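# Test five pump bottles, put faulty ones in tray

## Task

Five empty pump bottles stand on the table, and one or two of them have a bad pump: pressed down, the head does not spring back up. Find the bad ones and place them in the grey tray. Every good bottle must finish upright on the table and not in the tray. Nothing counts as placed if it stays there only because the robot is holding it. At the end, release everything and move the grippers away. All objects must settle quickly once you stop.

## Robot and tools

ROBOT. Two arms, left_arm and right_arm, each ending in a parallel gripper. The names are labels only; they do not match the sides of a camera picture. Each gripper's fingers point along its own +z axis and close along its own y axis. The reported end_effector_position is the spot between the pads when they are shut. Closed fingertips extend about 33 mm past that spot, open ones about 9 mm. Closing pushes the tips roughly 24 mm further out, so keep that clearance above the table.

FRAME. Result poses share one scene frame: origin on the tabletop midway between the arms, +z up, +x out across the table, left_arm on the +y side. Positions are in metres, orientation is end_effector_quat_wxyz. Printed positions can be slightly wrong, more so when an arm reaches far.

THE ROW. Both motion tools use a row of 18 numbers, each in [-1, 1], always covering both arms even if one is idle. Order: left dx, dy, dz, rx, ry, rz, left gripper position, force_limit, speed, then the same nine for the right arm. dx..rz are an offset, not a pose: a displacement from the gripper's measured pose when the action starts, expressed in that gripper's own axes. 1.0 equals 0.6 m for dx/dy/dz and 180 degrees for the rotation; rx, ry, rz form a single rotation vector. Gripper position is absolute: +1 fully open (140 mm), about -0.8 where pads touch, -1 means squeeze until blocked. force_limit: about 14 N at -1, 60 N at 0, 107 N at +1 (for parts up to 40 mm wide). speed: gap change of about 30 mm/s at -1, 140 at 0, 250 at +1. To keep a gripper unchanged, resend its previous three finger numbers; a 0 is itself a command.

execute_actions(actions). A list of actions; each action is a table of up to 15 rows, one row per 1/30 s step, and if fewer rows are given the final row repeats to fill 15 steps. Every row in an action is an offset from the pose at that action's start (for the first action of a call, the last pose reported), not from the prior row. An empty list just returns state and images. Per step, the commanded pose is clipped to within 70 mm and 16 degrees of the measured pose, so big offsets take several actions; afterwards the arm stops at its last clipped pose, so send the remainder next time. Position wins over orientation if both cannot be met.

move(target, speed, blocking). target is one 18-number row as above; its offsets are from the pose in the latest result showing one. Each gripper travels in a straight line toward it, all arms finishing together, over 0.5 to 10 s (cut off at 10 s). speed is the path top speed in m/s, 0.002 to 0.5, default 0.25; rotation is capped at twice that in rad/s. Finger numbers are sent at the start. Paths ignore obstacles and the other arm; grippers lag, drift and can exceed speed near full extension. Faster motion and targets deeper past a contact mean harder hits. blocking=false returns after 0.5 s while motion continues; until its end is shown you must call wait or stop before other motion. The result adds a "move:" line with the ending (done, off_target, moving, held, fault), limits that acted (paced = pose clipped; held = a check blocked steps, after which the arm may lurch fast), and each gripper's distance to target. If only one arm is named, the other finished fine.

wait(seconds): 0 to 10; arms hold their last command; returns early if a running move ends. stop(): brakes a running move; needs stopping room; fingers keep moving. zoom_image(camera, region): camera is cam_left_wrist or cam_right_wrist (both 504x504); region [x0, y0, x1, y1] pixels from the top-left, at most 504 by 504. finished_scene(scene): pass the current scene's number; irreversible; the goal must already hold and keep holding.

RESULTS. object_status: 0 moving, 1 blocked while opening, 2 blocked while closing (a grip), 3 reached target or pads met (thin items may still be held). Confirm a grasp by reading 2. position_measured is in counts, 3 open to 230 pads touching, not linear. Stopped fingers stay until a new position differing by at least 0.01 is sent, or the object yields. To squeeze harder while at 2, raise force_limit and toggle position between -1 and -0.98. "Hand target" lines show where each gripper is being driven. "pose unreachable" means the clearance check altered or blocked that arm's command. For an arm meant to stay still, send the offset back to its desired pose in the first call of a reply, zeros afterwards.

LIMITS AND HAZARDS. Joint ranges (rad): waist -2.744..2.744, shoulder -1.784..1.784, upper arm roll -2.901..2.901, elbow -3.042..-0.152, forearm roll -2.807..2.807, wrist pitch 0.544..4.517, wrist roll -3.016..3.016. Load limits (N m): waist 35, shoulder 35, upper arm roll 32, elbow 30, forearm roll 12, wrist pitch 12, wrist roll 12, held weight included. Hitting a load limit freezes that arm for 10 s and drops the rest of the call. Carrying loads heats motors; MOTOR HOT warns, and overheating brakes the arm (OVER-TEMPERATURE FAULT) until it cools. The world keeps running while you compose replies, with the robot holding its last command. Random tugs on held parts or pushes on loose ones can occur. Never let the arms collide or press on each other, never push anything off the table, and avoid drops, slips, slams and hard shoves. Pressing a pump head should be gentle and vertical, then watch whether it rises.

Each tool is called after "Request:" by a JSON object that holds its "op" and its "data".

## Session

Request:
{"op": "execute_actions", "data": {"actions": []}}

Scene clock: 0.00 s.
left_arm: end_effector_position=(+0.4174, +0.4246, +0.1158) position_measured=3 object_status=3 end_effector_quat_wxyz=(-0.047, +0.923, +0.378, +0.060) | right_arm: end_effector_position=(+0.6034, -0.2391, +0.4145) position_measured=3 object_status=3 end_effector_quat_wxyz=(-0.002, +0.954, -0.300, +0.000)
Joint positions: left_arm=[ 0.207 -0.419 -0.189 -2.829  0.071  2.512 -2.233] | right_arm=[-0.003 -0.003 -0.003 -1.571  0.003  1.571 -0.793]
Joint velocities: left_arm=[ 0.     0.001  0.001 -0.     0.    -0.     0.001] | right_arm=[-0.001 -0.    -0.     0.    -0.     0.     0.   ]
Hand target (left_arm): +0.417, +0.425, +0.116; -0.047, +0.923, +0.378, +0.060
Hand target (right_arm): +0.603, -0.239, +0.415; -0.002, +0.954, -0.300, +0.000

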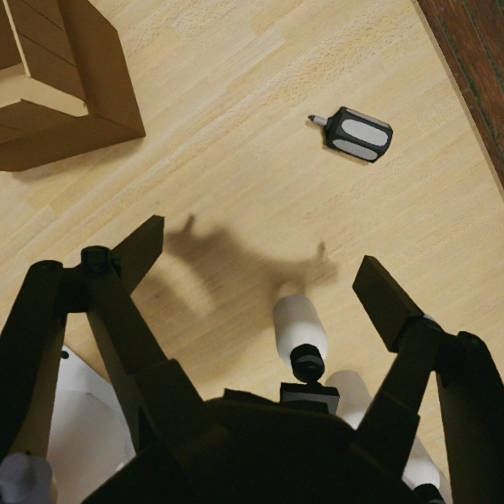

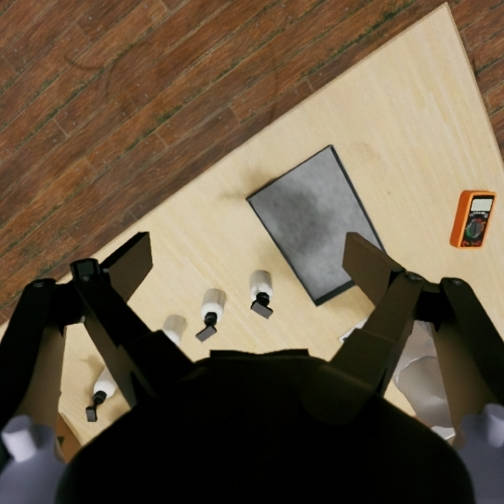

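Request:
{"op": "zoom_image", "data": {"camera": "cam_right_wrist", "region": [40, 240, 340, 460]}}

Request:
{"op": "zoom_image", "data": {"camera": "cam_right_wrist", "region": [150, 250, 310, 360]}}

Request:
{"op": "zoom_image", "data": {"camera": "cam_left_wrist", "region": [220, 230, 504, 504]}}

Region (40, 240, 340, 460) of cam_right_wrist's 504x504 image, scaled by 1.680, with more detail than that image has; it fills the top 370 rows of this view, and the rest is white.

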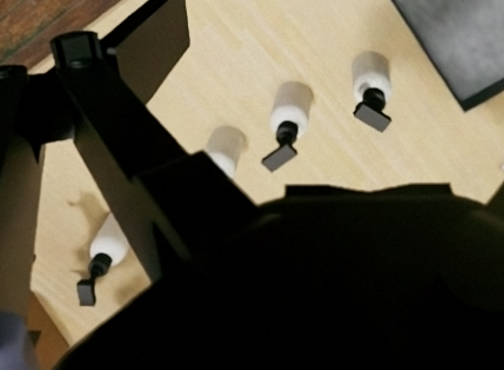

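Region (150, 250, 310, 360) of cam_right_wrist's 504x504 image, scaled by 3.150, with more detail than that image has; it fills the top 346 rows of this view, and the rest is white.

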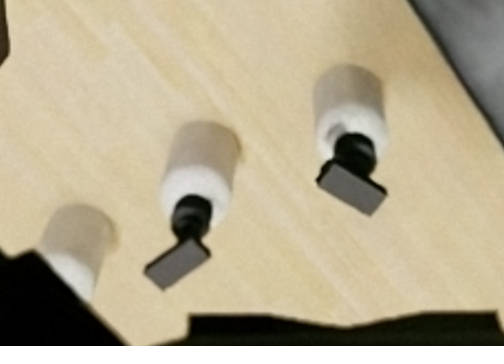

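Region (220, 230, 504, 504) of cam_left_wrist's 504x504 image, scaled by 1.775, with more detail than that image has; it fills the top 486 rows of this view, and the rest is white.

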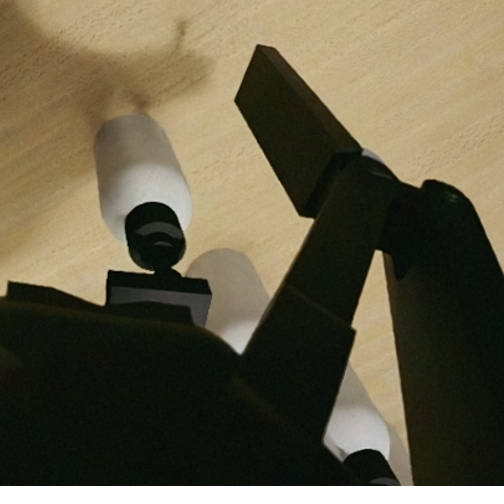

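Request:
{"op": "move", "data": {"target": [0.0231,-0.0065,-0.1567,-0.0307,-0.0392,0.247,-1,0,1,-0.4267,-0.1067,0.1408,0,0,-0.194,-1,0,1], "speed": 0.35}}

Request:
{"op": "zoom_image", "data": {"camera": "cam_right_wrist", "region": [0, 150, 210, 270]}}

Request:
{"op": "zoom_image", "data": {"camera": "cam_right_wrist", "region": [180, 150, 390, 270]}}

Request:
{"op": "zoom_image", "data": {"camera": "cam_left_wrist", "region": [220, 150, 504, 350]}}

Scene clock: 55.57 s.
left_arm: end_effector_position=(+0.4169, +0.4193, +0.2099) position_measured=233 object_status=3 end_effector_quat_wxyz=(+0.004, +1.000, +0.004, +0.001) | right_arm: end_effector_position=(+0.4317, -0.0398, +0.3299) position_measured=233 object_status=3 end_effector_quat_wxyz=(+0.001, +1.000, -0.003, +0.000)
Joint positions: left_arm=[-0.196 -0.518  0.271 -2.594  0.143  2.087 -1.468] | right_arm=[ 0.269 -0.277  0.196 -2.081  0.053  1.808 -0.947]
Joint velocities: left_arm=[-0.005 -0.     0.005  0.002  0.005 -0.003  0.027] | right_arm=[-0.001 -0.    -0.     0.001  0.001  0.    -0.006]
Hand target (left_arm): +0.417, +0.420, +0.210; +0.003, +1.000, -0.004, -0.001
Hand target (right_arm): +0.432, -0.039, +0.330; -0.002, +1.000, -0.001, +0.000
Off the commanded pose (left_arm): 0.005 m, 1 deg.
Off the commanded pose (right_arm): 0.001 m, 0 deg.
move: off_target (left_arm)

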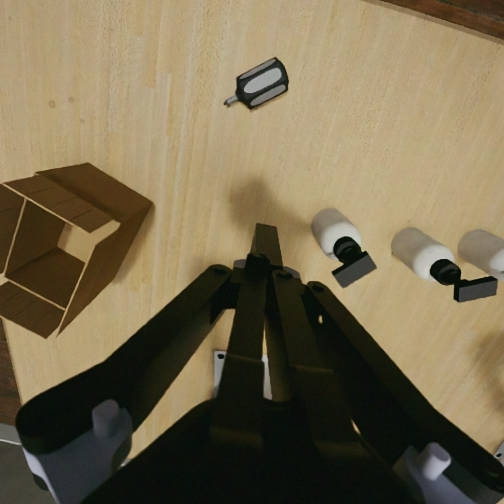

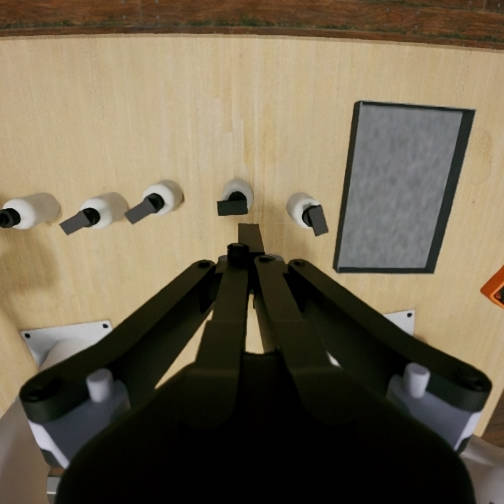

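Region (0, 150, 210, 270) of cam_right_wrist's 504x504 image, scaled by 2.400, with more detail than that image has; it fills the top 288 rows of this view, and the rest is white.

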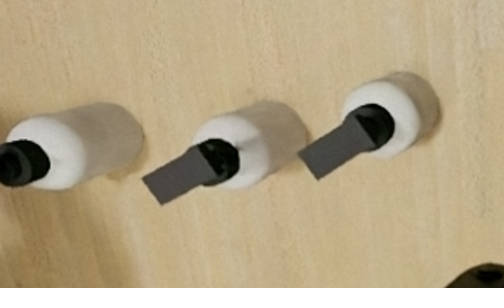

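Region (180, 150, 390, 270) of cam_right_wrist's 504x504 image, scaled by 2.400, with more detail than that image has; it fills the top 288 rows of this view, and the rest is white.

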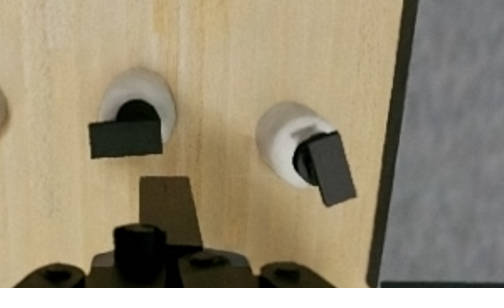

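Region (220, 150, 504, 350) of cam_left_wrist's 504x504 image, scaled by 1.775, with more detail than that image has; it fills the top 355 rows of this view, and the rest is white.

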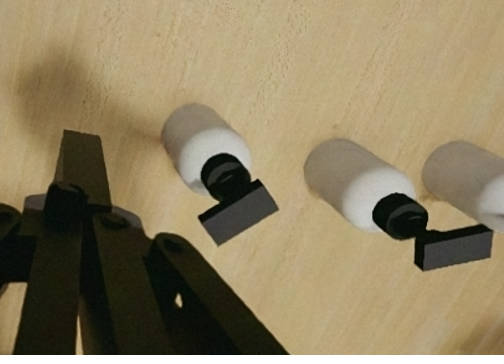

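Request:
{"op": "move", "data": {"target": [-0.0277,0.1555,0.02,0.0025,-0.0006,0.0025,-1,0,1,-0.0092,-0.2247,0.2215,0.0006,0,-0.0019,-1,0,1], "speed": 0.25}}

Request:
{"op": "zoom_image", "data": {"camera": "cam_right_wrist", "region": [190, 165, 310, 285]}}

Request:
{"op": "zoom_image", "data": {"camera": "cam_left_wrist", "region": [207, 165, 327, 285]}}

Scene clock: 94.07 s.
left_arm: end_effector_position=(+0.4007, +0.3289, +0.1970) position_measured=233 object_status=3 end_effector_quat_wxyz=(-0.003, +1.000, -0.005, -0.003) | right_arm: end_effector_position=(+0.4262, +0.0927, +0.1957) position_measured=233 object_status=3 end_effector_quat_wxyz=(+0.002, +1.000, +0.005, -0.003)
Joint positions: left_arm=[-0.233 -0.571  0.072 -2.683  0.053  2.106 -1.618] | right_arm=[ 0.357  0.077  0.331 -2.04  -0.026  2.106 -0.707]
Joint velocities: left_arm=[-0.001 -0.001  0.     0.001 -0.001  0.    -0.015] | right_arm=[-0.002 -0.001 -0.    -0.    -0.002  0.002  0.033]
Hand target (left_arm): +0.401, +0.328, +0.197; -0.002, +1.000, +0.001, -0.002
Hand target (right_arm): +0.428, +0.094, +0.196; +0.000, +1.000, +0.000, +0.000
Off the commanded pose (left_arm): 0.003 m, 1 deg.
Off the commanded pose (right_arm): 0.003 m, 1 deg.
move: done

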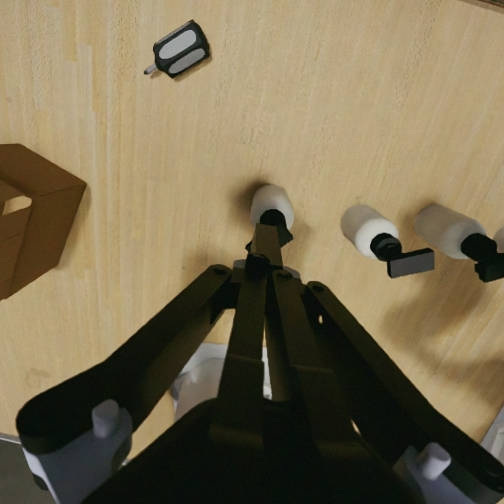

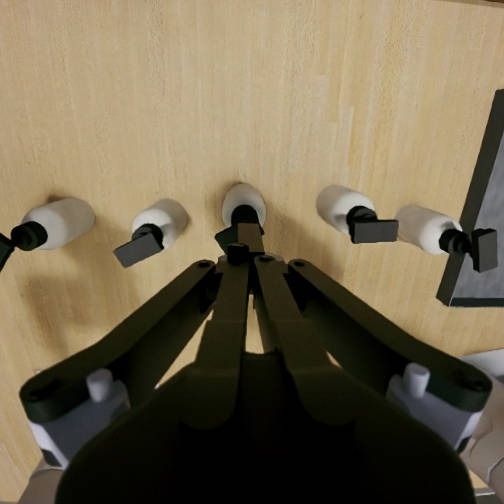

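Region (190, 165, 310, 285) of cam_right_wrist's 504x504 image, scaled by 4.200, with more detail than that image has.

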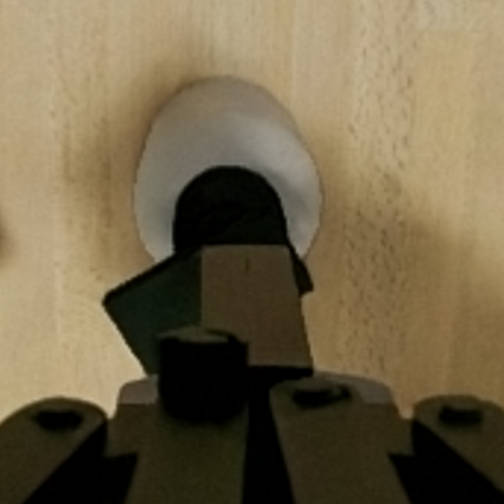

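Region (207, 165, 327, 285) of cam_left_wrist's 504x504 image, scaled by 4.200, with more detail than that image has.

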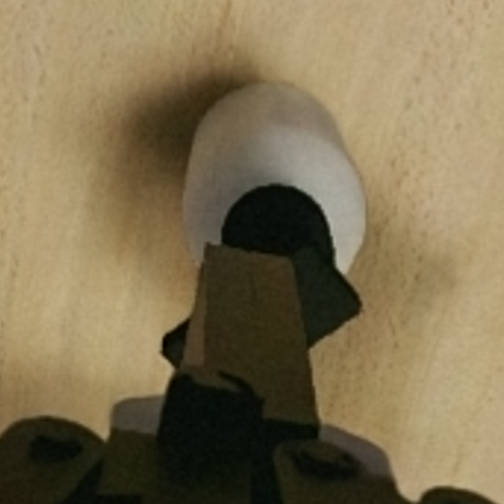

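Request:
{"op": "zoom_image", "data": {"camera": "cam_right_wrist", "region": [294, 160, 504, 290]}}

Request:
{"op": "zoom_image", "data": {"camera": "cam_right_wrist", "region": [0, 160, 210, 290]}}

Request:
{"op": "zoom_image", "data": {"camera": "cam_left_wrist", "region": [294, 180, 504, 310]}}

Region (294, 160, 504, 290) of cam_right_wrist's 504x504 image, scaled by 2.400, with more detail than that image has; it fills the top 312 rows of this view, and the rest is white.

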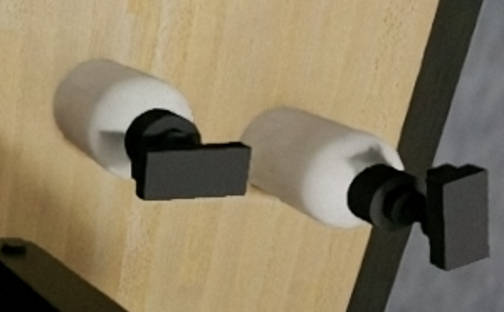

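Region (0, 160, 210, 290) of cam_right_wrist's 504x504 image, scaled by 2.400, with more detail than that image has; it fills the top 312 rows of this view, and the rest is white.

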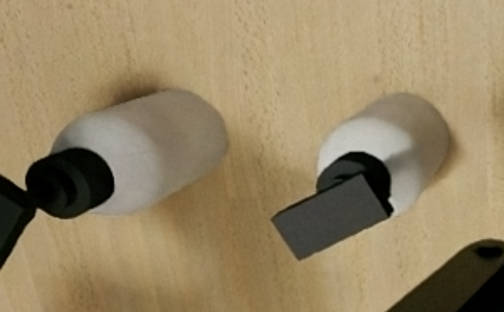

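Region (294, 180, 504, 310) of cam_left_wrist's 504x504 image, scaled by 2.400, with more detail than that image has; it fills the top 312 rows of this view, and the rest is white.

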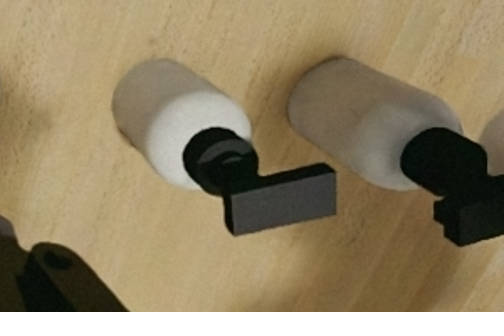

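Request:
{"op": "execute_actions", "data": {"actions": []}}

Scene clock: 126.80 s.
left_arm: end_effector_position=(+0.4007, +0.3289, +0.1970) position_measured=233 object_status=3 end_effector_quat_wxyz=(-0.003, +1.000, -0.003, -0.003) | right_arm: end_effector_position=(+0.4265, +0.0929, +0.1957) position_measured=233 object_status=3 end_effector_quat_wxyz=(+0.001, +1.000, +0.001, -0.003)
Joint positions: left_arm=[-0.233 -0.571  0.072 -2.683  0.052  2.106 -1.623] | right_arm=[ 0.357  0.077  0.331 -2.039 -0.027  2.107 -0.698]
Joint velocities: left_arm=[-0.    -0.     0.001  0.002 -0.     0.     0.   ] | right_arm=[ 0.    -0.001 -0.    -0.     0.001  0.    -0.   ]
Hand target (left_arm): +0.401, +0.328, +0.197; -0.002, +1.000, +0.001, -0.002
Hand target (right_arm): +0.428, +0.094, +0.196; +0.000, +1.000, +0.000, +0.000
Off the commanded pose (left_arm): 0.003 m, 1 deg.
Off the commanded pose (right_arm): 0.002 m, 0 deg.

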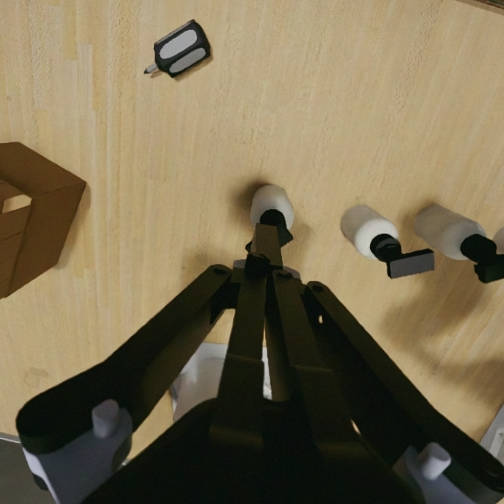

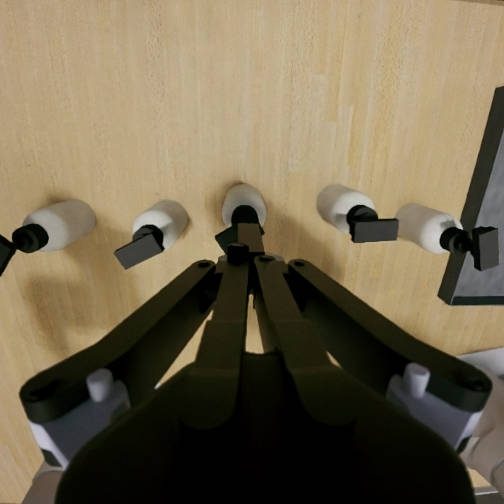

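Request:
{"op": "zoom_image", "data": {"camera": "cam_left_wrist", "region": [207, 165, 327, 285]}}

Request:
{"op": "zoom_image", "data": {"camera": "cam_right_wrist", "region": [190, 165, 310, 285]}}

Region (207, 165, 327, 285) of cam_left_wrist's 504x504 image, scaled by 4.200, with more detail than that image has.

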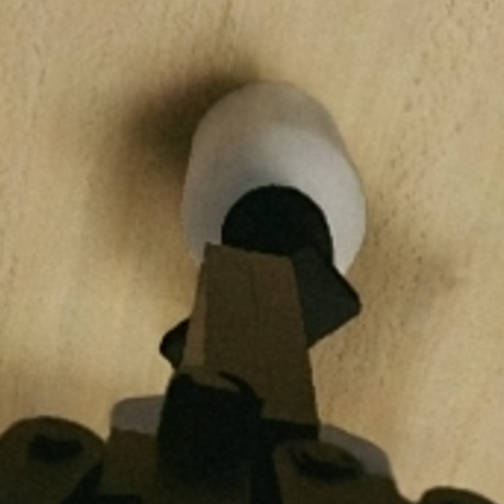

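Region (190, 165, 310, 285) of cam_right_wrist's 504x504 image, scaled by 4.200, with more detail than that image has.

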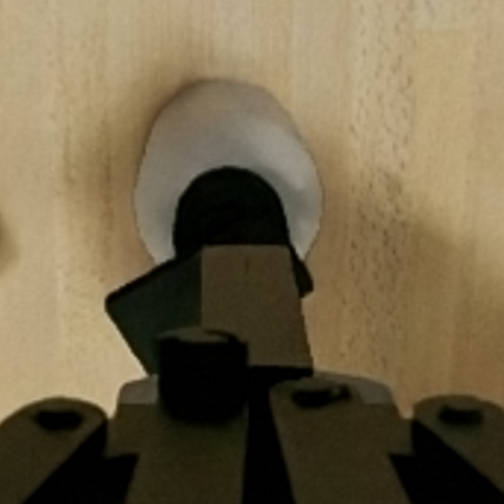

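Request:
{"op": "move", "data": {"target": [-0.0028,0.0145,0.0233,-0.0019,0.0019,-0.0019,-1,0,1,0.0,-0.006,0.0212,0.0006,0.0019,0.0006,-1,0,1], "speed": 0.08}}

Scene clock: 133.80 s.
left_arm: end_effector_position=(+0.3989, +0.3221, +0.1842) position_measured=233 object_status=3 end_effector_quat_wxyz=(-0.002, +1.000, -0.003, -0.000) | right_arm: end_effector_position=(+0.4263, +0.0957, +0.1840) position_measured=233 object_status=3 end_effector_quat_wxyz=(+0.000, +1.000, +0.000, -0.002)
Joint positions: left_arm=[-0.237 -0.565  0.061 -2.714  0.043  2.149 -1.631] | right_arm=[ 0.361  0.094  0.331 -2.051 -0.034  2.137 -0.689]
Joint velocities: left_arm=[ 0.002  0.001 -0.002 -0.001 -0.002  0.014 -0.006] | right_arm=[ 0.001 -0.002  0.002 -0.    -0.002  0.009  0.008]
Hand target (left_arm): +0.399, +0.321, +0.183; -0.001, +1.000, +0.000, +0.000
Hand target (right_arm): +0.426, +0.096, +0.183; +0.000, +1.000, -0.000, +0.000
Off the commanded pose (left_arm): 0.002 m, 0 deg.
Off the commanded pose (right_arm): 0.001 m, 0 deg.
move: done

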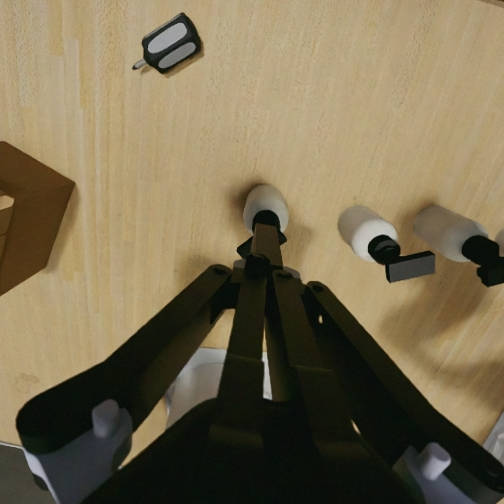

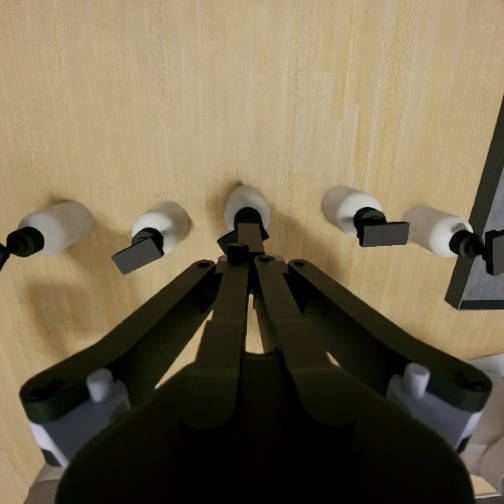

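Request:
{"op": "move", "data": {"target": [0,0.001,0.0437,-0.0013,0,-0.0019,-1,0,1,0.0,0,0.0440,0,0.0013,0,-1,0,1], "speed": 0.05}}

Request:
{"op": "move", "data": {"target": [0,0,-0.06,0,0,0,-1,0,1,0,0,-0.06,0,0,0,-1,0,1], "speed": 0.1}}

Scene clock: 136.80 s.
left_arm: end_effector_position=(+0.4002, +0.3217, +0.1608) position_measured=233 object_status=3 end_effector_quat_wxyz=(-0.001, +1.000, -0.002, +0.001) | right_arm: end_effector_position=(+0.4263, +0.0954, +0.1593) position_measured=233 object_status=3 end_effector_quat_wxyz=(+0.000, +1.000, +0.001, -0.001)
Joint positions: left_arm=[-0.237 -0.526  0.064 -2.751  0.042  2.227 -1.633] | right_arm=[ 0.361  0.122  0.331 -2.084 -0.047  2.198 -0.681]
Joint velocities: left_arm=[ 0.     0.     0.002  0.     0.001  0.014 -0.002] | right_arm=[ 0.001  0.002  0.    -0.004 -0.002  0.009  0.004]
Hand target (left_arm): +0.399, +0.322, +0.158; +0.000, +1.000, +0.000, -0.000
Hand target (right_arm): +0.426, +0.096, +0.158; +0.001, +1.000, +0.000, +0.000
Off the commanded pose (left_arm): 0.003 m, 0 deg.
Off the commanded pose (right_arm): 0.002 m, 0 deg.
move: done

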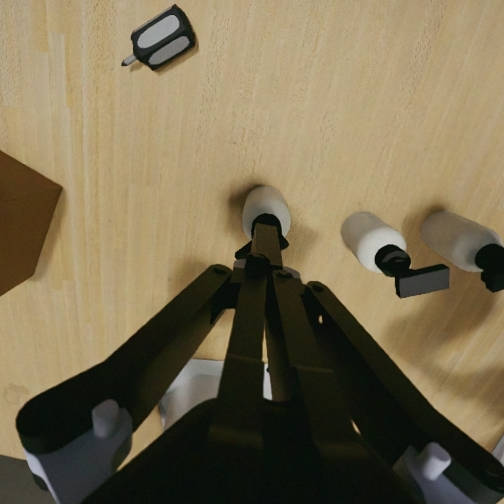

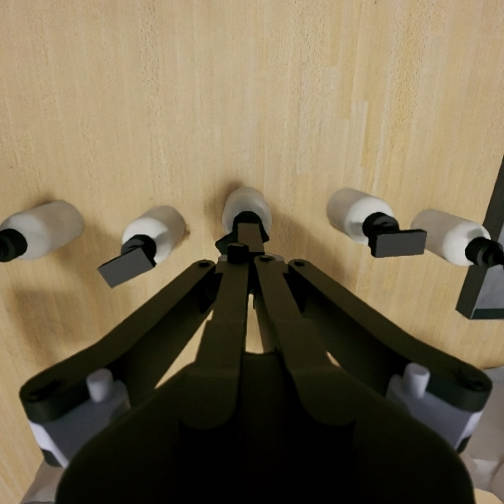

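Scene clock: 137.80 s.
left_arm: end_effector_position=(+0.4000, +0.3222, +0.1953) position_measured=233 object_status=3 end_effector_quat_wxyz=(-0.001, +1.000, -0.002, +0.001) | right_arm: end_effector_position=(+0.4270, +0.0960, +0.1949) position_measured=233 object_status=3 end_effector_quat_wxyz=(-0.000, +1.000, +0.000, +0.001)
Joint positions: left_arm=[-0.238 -0.58   0.063 -2.696  0.042  2.119 -1.633] | right_arm=[ 0.361  0.08   0.331 -2.041 -0.032  2.118 -0.689]
Joint velocities: left_arm=[-0.001  0.002  0.001 -0.     0.    -0.011 -0.   ] | right_arm=[-0.001 -0.    -0.001 -0.001  0.001 -0.007 -0.004]
Hand target (left_arm): +0.400, +0.321, +0.197; -0.000, +1.000, -0.003, +0.001
Hand target (right_arm): +0.426, +0.096, +0.195; -0.000, +1.000, +0.001, -0.001
Off the commanded pose (left_arm): 0.002 m, 0 deg.
Off the commanded pose (right_arm): 0.001 m, 0 deg.
move: done

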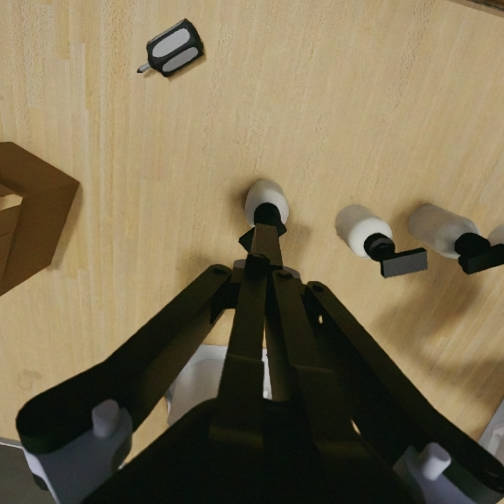

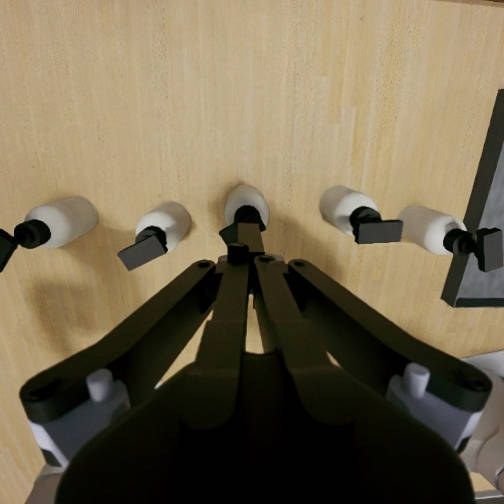

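Request:
{"op": "move", "data": {"target": [0.01,0.2087,0,-0.0006,-0.0006,-0.0013,-1,0,1,0.0067,0.2067,0,0,-0.0006,0,-1,0,1], "speed": 0.2}}

Request:
{"op": "zoom_image", "data": {"camera": "cam_left_wrist", "region": [207, 165, 327, 285]}}

Request:
{"op": "zoom_image", "data": {"camera": "cam_right_wrist", "region": [190, 165, 310, 285]}}

Request:
{"op": "zoom_image", "data": {"camera": "cam_right_wrist", "region": [0, 170, 220, 300]}}

Request:
{"op": "zoom_image", "data": {"camera": "cam_left_wrist", "region": [90, 150, 504, 300]}}

Scene clock: 145.23 s.
left_arm: end_effector_position=(+0.4039, +0.2020, +0.1930) position_measured=233 object_status=3 end_effector_quat_wxyz=(-0.005, +1.000, -0.006, -0.002) | right_arm: end_effector_position=(+0.4303, -0.0286, +0.1950) position_measured=233 object_status=3 end_effector_quat_wxyz=(+0.002, +1.000, -0.005, +0.000)
Joint positions: left_arm=[-0.308 -0.478 -0.183 -2.616 -0.089  2.135 -1.839] | right_arm=[ 0.289 -0.172  0.215 -2.327  0.04   2.157 -0.907]
Joint velocities: left_arm=[ 0.003  0.    -0.005  0.001 -0.003 -0.001 -0.023] | right_arm=[ 0.001 -0.    -0.     0.     0.001  0.003 -0.031]
Hand target (left_arm): +0.406, +0.201, +0.194; -0.004, +1.000, +0.001, -0.000
Hand target (right_arm): +0.430, -0.028, +0.195; -0.001, +1.000, +0.000, +0.001
Off the commanded pose (left_arm): 0.006 m, 1 deg.
Off the commanded pose (right_arm): 0.001 m, 1 deg.
move: off_target (left_arm)

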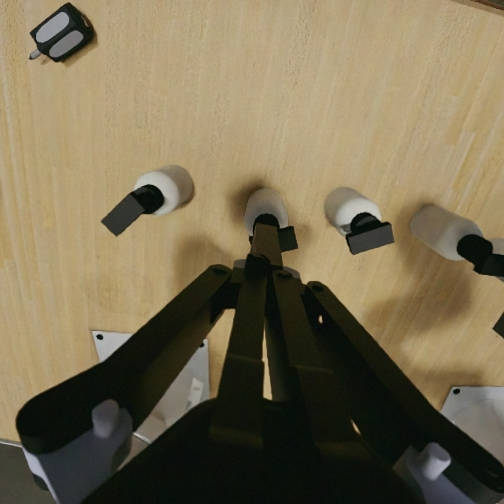

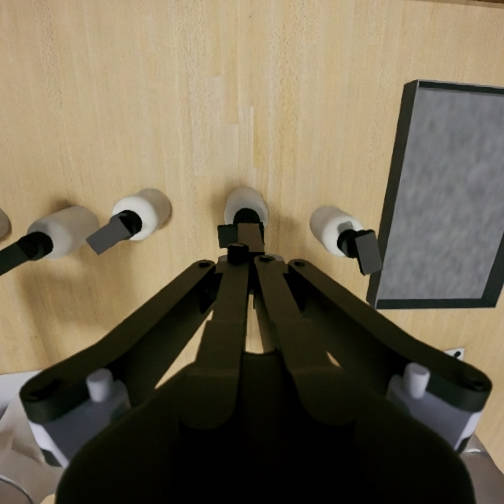

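Region (207, 165, 327, 285) of cam_left_wrist's 504x504 image, scaled by 4.200, with more detail than that image has.

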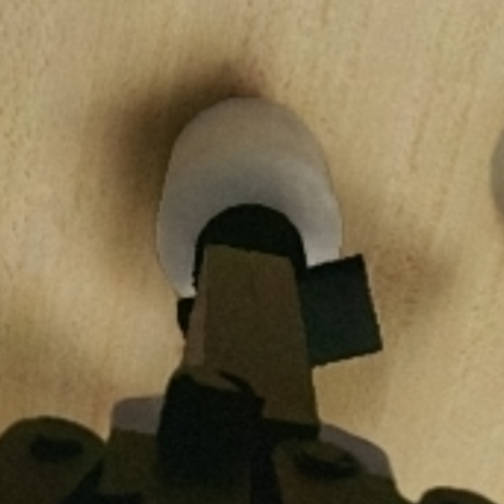

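Region (190, 165, 310, 285) of cam_right_wrist's 504x504 image, scaled by 4.200, with more detail than that image has.

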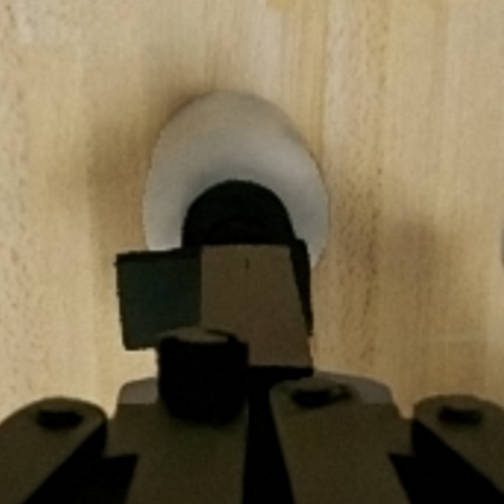

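Region (0, 170, 220, 300) of cam_right_wrist's 504x504 image, scaled by 2.291, with more detail than that image has; it fills the top 298 rows of this view, and the rest is white.

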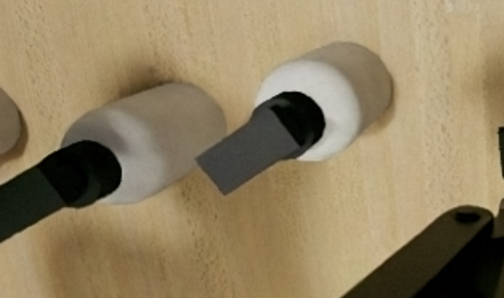

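Region (90, 150, 504, 300) of cam_left_wrist's 504x504 image, scaled by 1.217, with more detail than that image has; it fills the top 183 rows of this view, and the rest is white.

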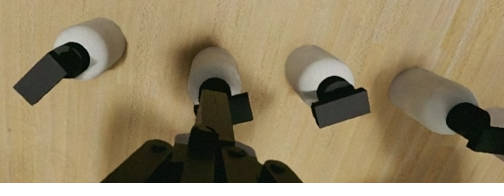

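Request:
{"op": "move", "data": {"target": [-0.0057,0.0008,0.0583,-0.0032,0.0013,-0.0038,-1,0,1,-0.0047,-0.0023,0.0622,0.0013,0,-0.0032,-1,0,1], "speed": 0.055}}

Request:
{"op": "move", "data": {"target": [0,0,-0.06,0,0,0,-1,0,1,0,0,-0.06,0,0,0,-1,0,1], "speed": 0.1}}

Scene clock: 154.00 s.
left_arm: end_effector_position=(+0.4024, +0.2036, +0.1609) position_measured=233 object_status=3 end_effector_quat_wxyz=(-0.002, +1.000, +0.001, +0.001) | right_arm: end_effector_position=(+0.4292, -0.0274, +0.1611) position_measured=233 object_status=3 end_effector_quat_wxyz=(-0.002, +1.000, -0.001, +0.001)
Joint positions: left_arm=[-0.309 -0.444 -0.183 -2.68  -0.095  2.242 -1.846] | right_arm=[ 0.289 -0.131  0.219 -2.38   0.04   2.255 -0.913]
Joint velocities: left_arm=[-0.001  0.001 -0.001 -0.001 -0.001  0.014 -0.001] | right_arm=[-0.001  0.     0.001 -0.001  0.     0.011  0.004]
Hand target (left_arm): +0.401, +0.203, +0.158; -0.001, +1.000, +0.000, -0.000
Hand target (right_arm): +0.428, -0.027, +0.158; -0.000, +1.000, -0.000, +0.000
Off the commanded pose (left_arm): 0.004 m, 0 deg.
Off the commanded pose (right_arm): 0.004 m, 0 deg.
move: off_target (left_arm, right_arm)

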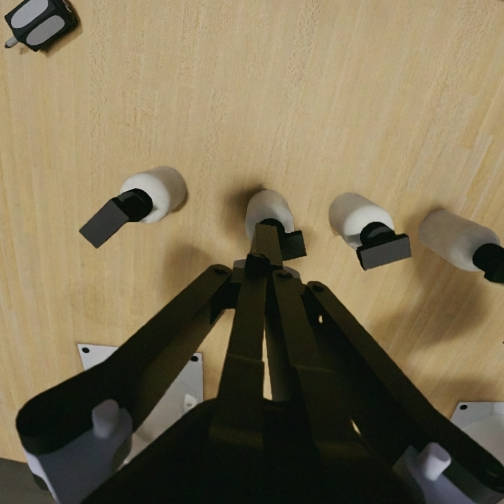

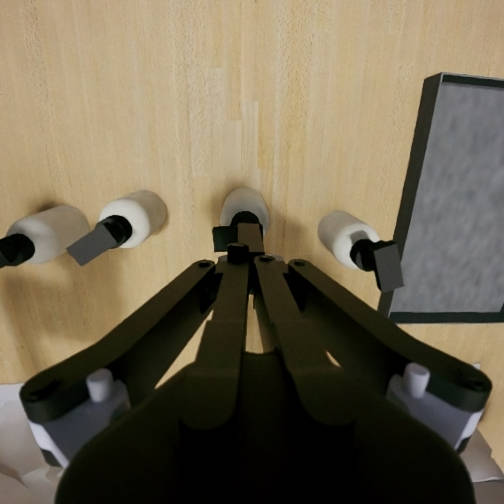

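Scene clock: 155.00 s.
left_arm: end_effector_position=(+0.4020, +0.2030, +0.1954) position_measured=233 object_status=3 end_effector_quat_wxyz=(-0.001, +1.000, +0.001, +0.002) | right_arm: end_effector_position=(+0.4294, -0.0268, +0.1964) position_measured=233 object_status=3 end_effector_quat_wxyz=(-0.002, +1.000, -0.000, +0.003)
Joint positions: left_arm=[-0.309 -0.498 -0.177 -2.628 -0.095  2.137 -1.846] | right_arm=[ 0.289 -0.18   0.218 -2.334  0.045  2.165 -0.917]
Joint velocities: left_arm=[ 0.002  0.001 -0.001  0.    -0.001 -0.011 -0.   ] | right_arm=[ 0.    -0.    -0.     0.     0.    -0.01  -0.002]
Hand target (left_arm): +0.402, +0.203, +0.197; -0.001, +1.000, -0.000, +0.001
Hand target (right_arm): +0.429, -0.027, +0.197; -0.002, +1.000, -0.001, +0.001
Off the commanded pose (left_arm): 0.002 m, 0 deg.
Off the commanded pose (right_arm): 0.001 m, 0 deg.
move: done

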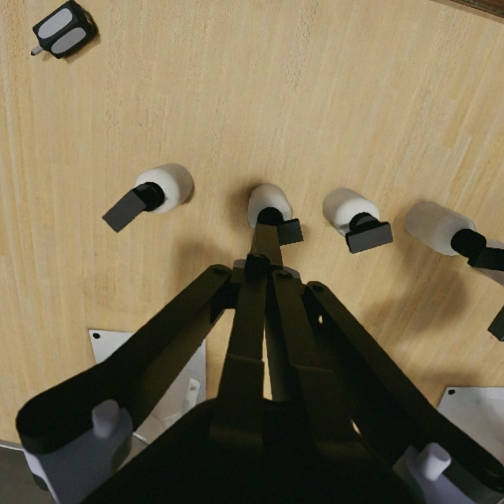

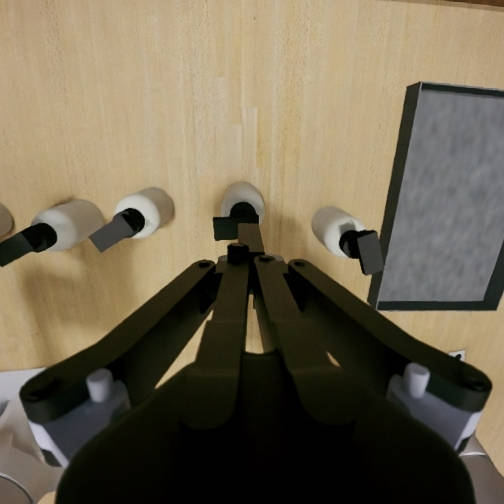

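Request:
{"op": "move", "data": {"target": [0,0,-0.002,0,0,0,-1,0,1,-0.0357,0.1803,0.001,-0.0013,-0.0019,0,-1,0,1], "speed": 0.2}}

Request:
{"op": "zoom_image", "data": {"camera": "cam_right_wrist", "region": [190, 165, 310, 285]}}

Request:
{"op": "zoom_image", "data": {"camera": "cam_right_wrist", "region": [0, 150, 220, 290]}}

Request:
{"op": "zoom_image", "data": {"camera": "cam_left_wrist", "region": [300, 170, 504, 310]}}

Request:
{"op": "zoom_image", "data": {"camera": "cam_left_wrist", "region": [90, 150, 320, 260]}}

Scene clock: 186.13 s.
left_arm: end_effector_position=(+0.4015, +0.2031, +0.1953) position_measured=233 object_status=3 end_effector_quat_wxyz=(-0.002, +1.000, +0.001, +0.001) | right_arm: end_effector_position=(+0.4087, -0.1326, +0.1963) position_measured=233 object_status=3 end_effector_quat_wxyz=(-0.002, +1.000, -0.008, +0.002)
Joint positions: left_arm=[-0.309 -0.498 -0.177 -2.628 -0.095  2.135 -1.846] | right_arm=[ 0.264 -0.416  0.074 -2.565  0.039  2.155 -1.071]
Joint velocities: left_arm=[ 0.     0.     0.001  0.    -0.001 -0.    -0.001] | right_arm=[ 0.    -0.002  0.     0.     0.    -0.001 -0.031]
Hand target (left_arm): +0.402, +0.203, +0.197; -0.001, +1.000, +0.001, +0.002
Hand target (right_arm): +0.407, -0.135, +0.195; -0.000, +1.000, -0.000, +0.000
Off the commanded pose (left_arm): 0.001 m, 0 deg.
Off the commanded pose (right_arm): 0.003 m, 1 deg.
move: done

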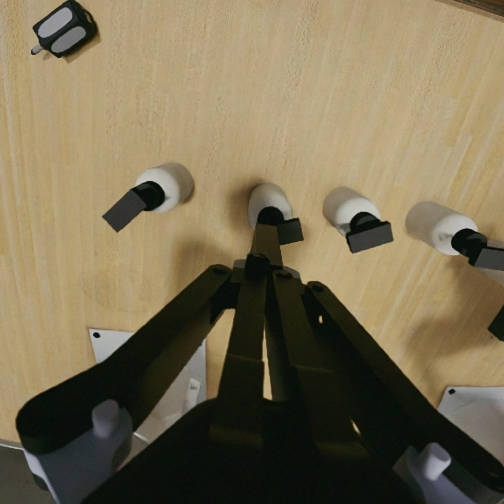

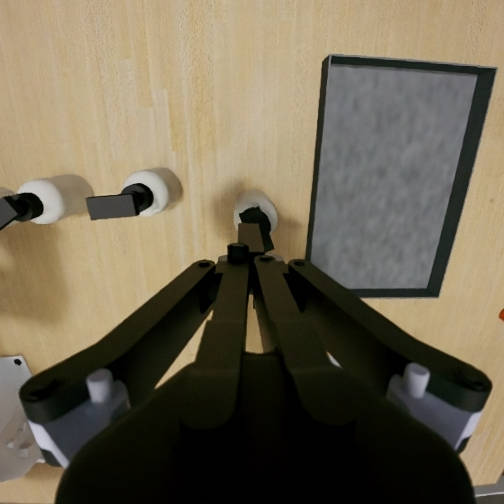

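Region (190, 165, 310, 285) of cam_right_wrist's 504x504 image, scaled by 4.200, with more detail than that image has.

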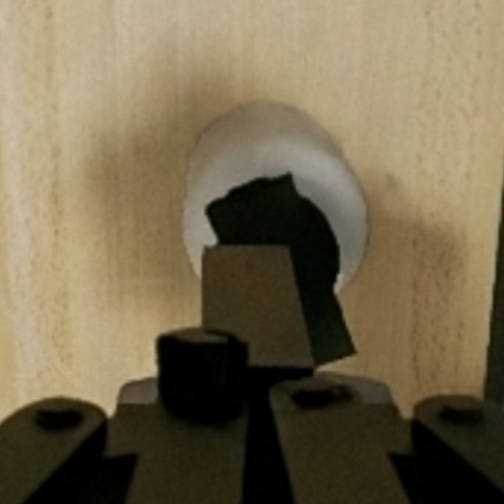

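Region (0, 150, 220, 290) of cam_right_wrist's 504x504 image, scaled by 2.291, with more detail than that image has; it fills the top 321 rows of this view, and the rest is white.

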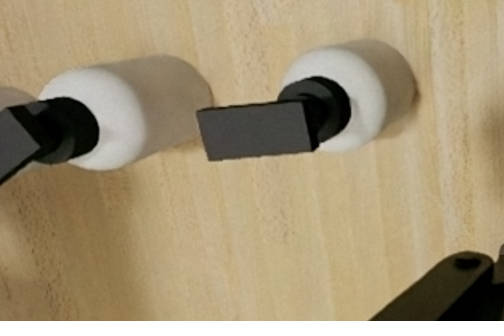

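Region (300, 170, 504, 310) of cam_left_wrist's 504x504 image, scaled by 2.471, with more detail than that image has; it fills the top 346 rows of this view, and the rest is white.

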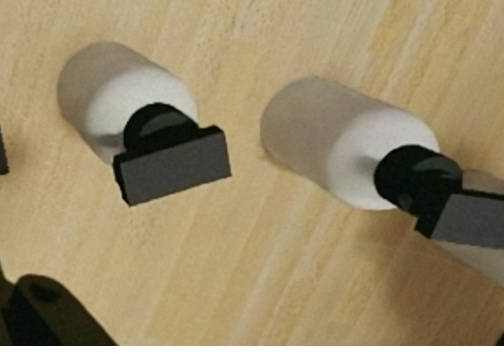

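Region (90, 150, 320, 260) of cam_left_wrist's 504x504 image, scaled by 2.191, with more detail than that image has; it fills the top 241 rows of this view, and the rest is white.

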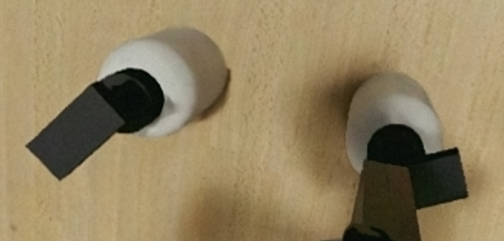

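Request:
{"op": "move", "data": {"target": [0,0,0,0,0,0,-1,0,1,-0.0087,0.0150,0.0222,-0.0013,-0.0013,-0.0051,-1,0,1], "speed": 0.08}}

Request:
{"op": "zoom_image", "data": {"camera": "cam_right_wrist", "region": [190, 165, 310, 285]}}

Scene clock: 194.37 s.
left_arm: end_effector_position=(+0.4015, +0.2031, +0.1953) position_measured=233 object_status=3 end_effector_quat_wxyz=(-0.002, +1.000, +0.001, +0.001) | right_arm: end_effector_position=(+0.4013, -0.1400, +0.1829) position_measured=233 object_status=3 end_effector_quat_wxyz=(-0.000, +1.000, -0.003, -0.004)
Joint positions: left_arm=[-0.309 -0.498 -0.177 -2.628 -0.095  2.135 -1.846] | right_arm=[ 0.263 -0.421  0.069 -2.603  0.039  2.177 -1.088]
Joint velocities: left_arm=[-0.     0.    -0.002  0.002  0.    -0.001 -0.002] | right_arm=[ 0.002 -0.001 -0.001 -0.002 -0.001  0.016 -0.011]
Hand target (left_arm): +0.402, +0.203, +0.195; -0.002, +1.000, +0.001, +0.001
Hand target (right_arm): +0.403, -0.141, +0.183; -0.000, +1.000, +0.000, -0.000
Off the commanded pose (left_arm): 0.000 m, 0 deg.
Off the commanded pose (right_arm): 0.003 m, 0 deg.
move: done

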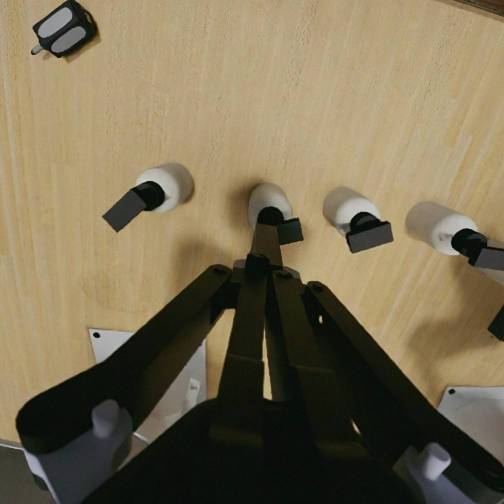

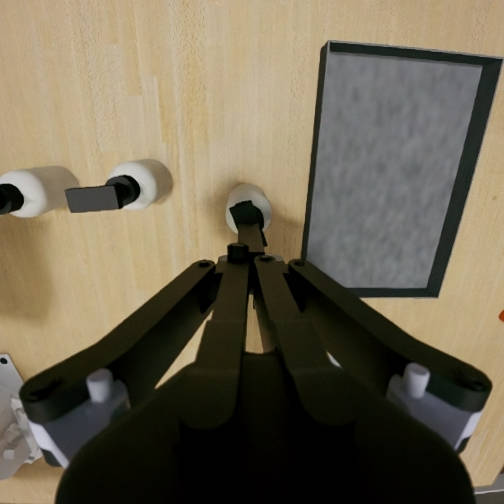

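Region (190, 165, 310, 285) of cam_right_wrist's 504x504 image, scaled by 4.200, with more detail than that image has.

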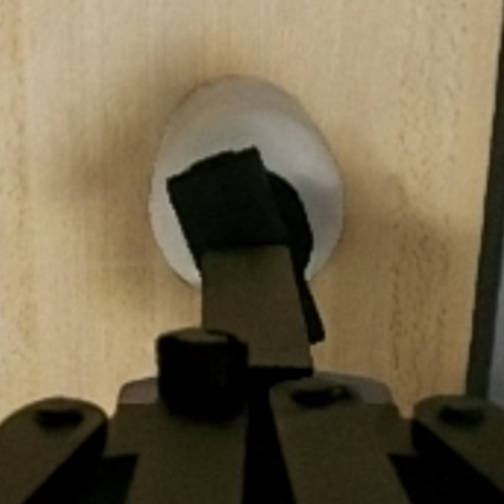

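Request:
{"op": "move", "data": {"target": [0,0,0,0,0,0,-1,0,1,0.0035,0.0025,0.042,0,0.0025,-0.0019,-1,0,1], "speed": 0.05}}

Request:
{"op": "move", "data": {"target": [0,0,0,0,0,0,-1,0,1,0,0,-0.06,0,0,0,-1,0,1], "speed": 0.1}}

Request:
{"op": "zoom_image", "data": {"camera": "cam_right_wrist", "region": [190, 165, 310, 285]}}

Scene clock: 197.97 s.
left_arm: end_effector_position=(+0.4015, +0.2031, +0.1953) position_measured=233 object_status=3 end_effector_quat_wxyz=(-0.002, +1.000, +0.001, +0.001) | right_arm: end_effector_position=(+0.4022, -0.1407, +0.1589) position_measured=233 object_status=3 end_effector_quat_wxyz=(-0.001, +1.000, -0.001, -0.001)
Joint positions: left_arm=[-0.309 -0.498 -0.177 -2.628 -0.095  2.135 -1.846] | right_arm=[ 0.263 -0.386  0.069 -2.642  0.037  2.255 -1.091]
Joint velocities: left_arm=[-0.     0.    -0.001 -0.    -0.001 -0.     0.   ] | right_arm=[ 0.     0.001  0.     0.    -0.001  0.015 -0.001]
Hand target (left_arm): +0.402, +0.203, +0.195; -0.002, +1.000, +0.001, +0.001
Hand target (right_arm): +0.403, -0.142, +0.158; -0.000, +1.000, +0.000, +0.000
Off the commanded pose (left_arm): 0.000 m, 0 deg.
Off the commanded pose (right_arm): 0.002 m, 0 deg.
move: done

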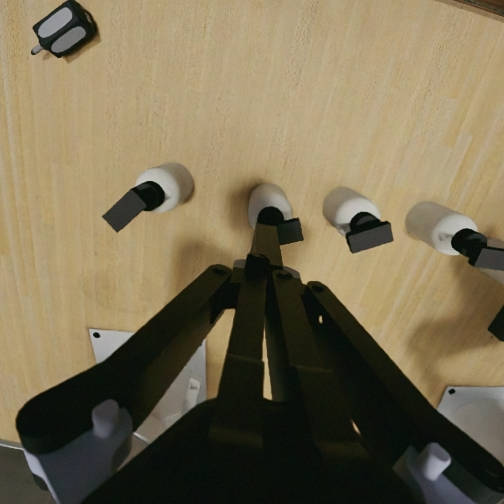

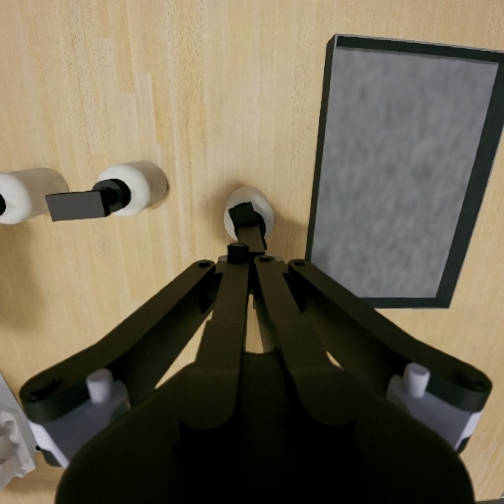

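Scene clock: 198.97 s.
left_arm: end_effector_position=(+0.4015, +0.2031, +0.1953) position_measured=233 object_status=3 end_effector_quat_wxyz=(-0.002, +1.000, +0.001, +0.001) | right_arm: end_effector_position=(+0.4024, -0.1396, +0.1940) position_measured=233 object_status=3 end_effector_quat_wxyz=(-0.001, +1.000, -0.001, +0.000)
Joint positions: left_arm=[-0.309 -0.498 -0.177 -2.628 -0.095  2.135 -1.846] | right_arm=[ 0.263 -0.439  0.069 -2.59   0.037  2.152 -1.091]
Joint velocities: left_arm=[ 0.    -0.    -0.001  0.     0.001 -0.    -0.001] | right_arm=[ 0.001  0.001 -0.     0.     0.001 -0.01  -0.   ]
Hand target (left_arm): +0.402, +0.203, +0.195; -0.002, +1.000, +0.001, +0.001
Hand target (right_arm): +0.402, -0.141, +0.195; -0.001, +1.000, -0.001, -0.001
Off the commanded pose (left_arm): 0.000 m, 0 deg.
Off the commanded pose (right_arm): 0.001 m, 0 deg.
move: done

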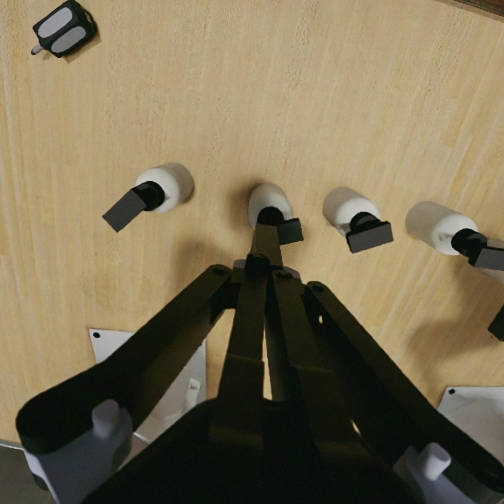

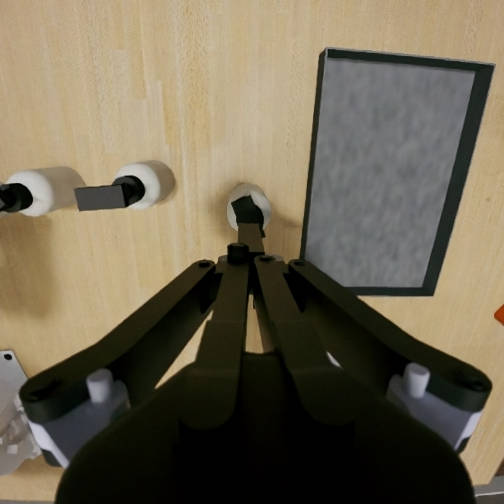

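Region (190, 165, 310, 285) of cam_right_wrist's 504x504 image, scaled by 4.200, with more detail than that image has.

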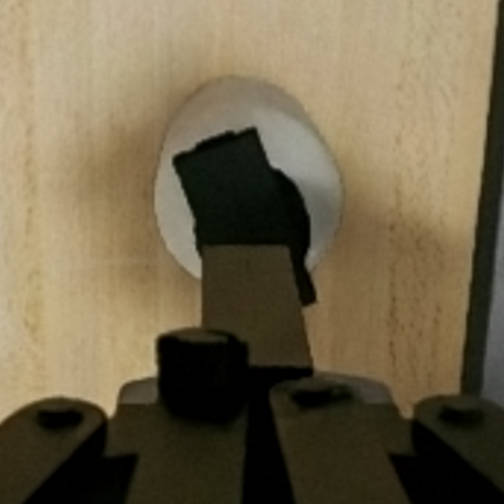

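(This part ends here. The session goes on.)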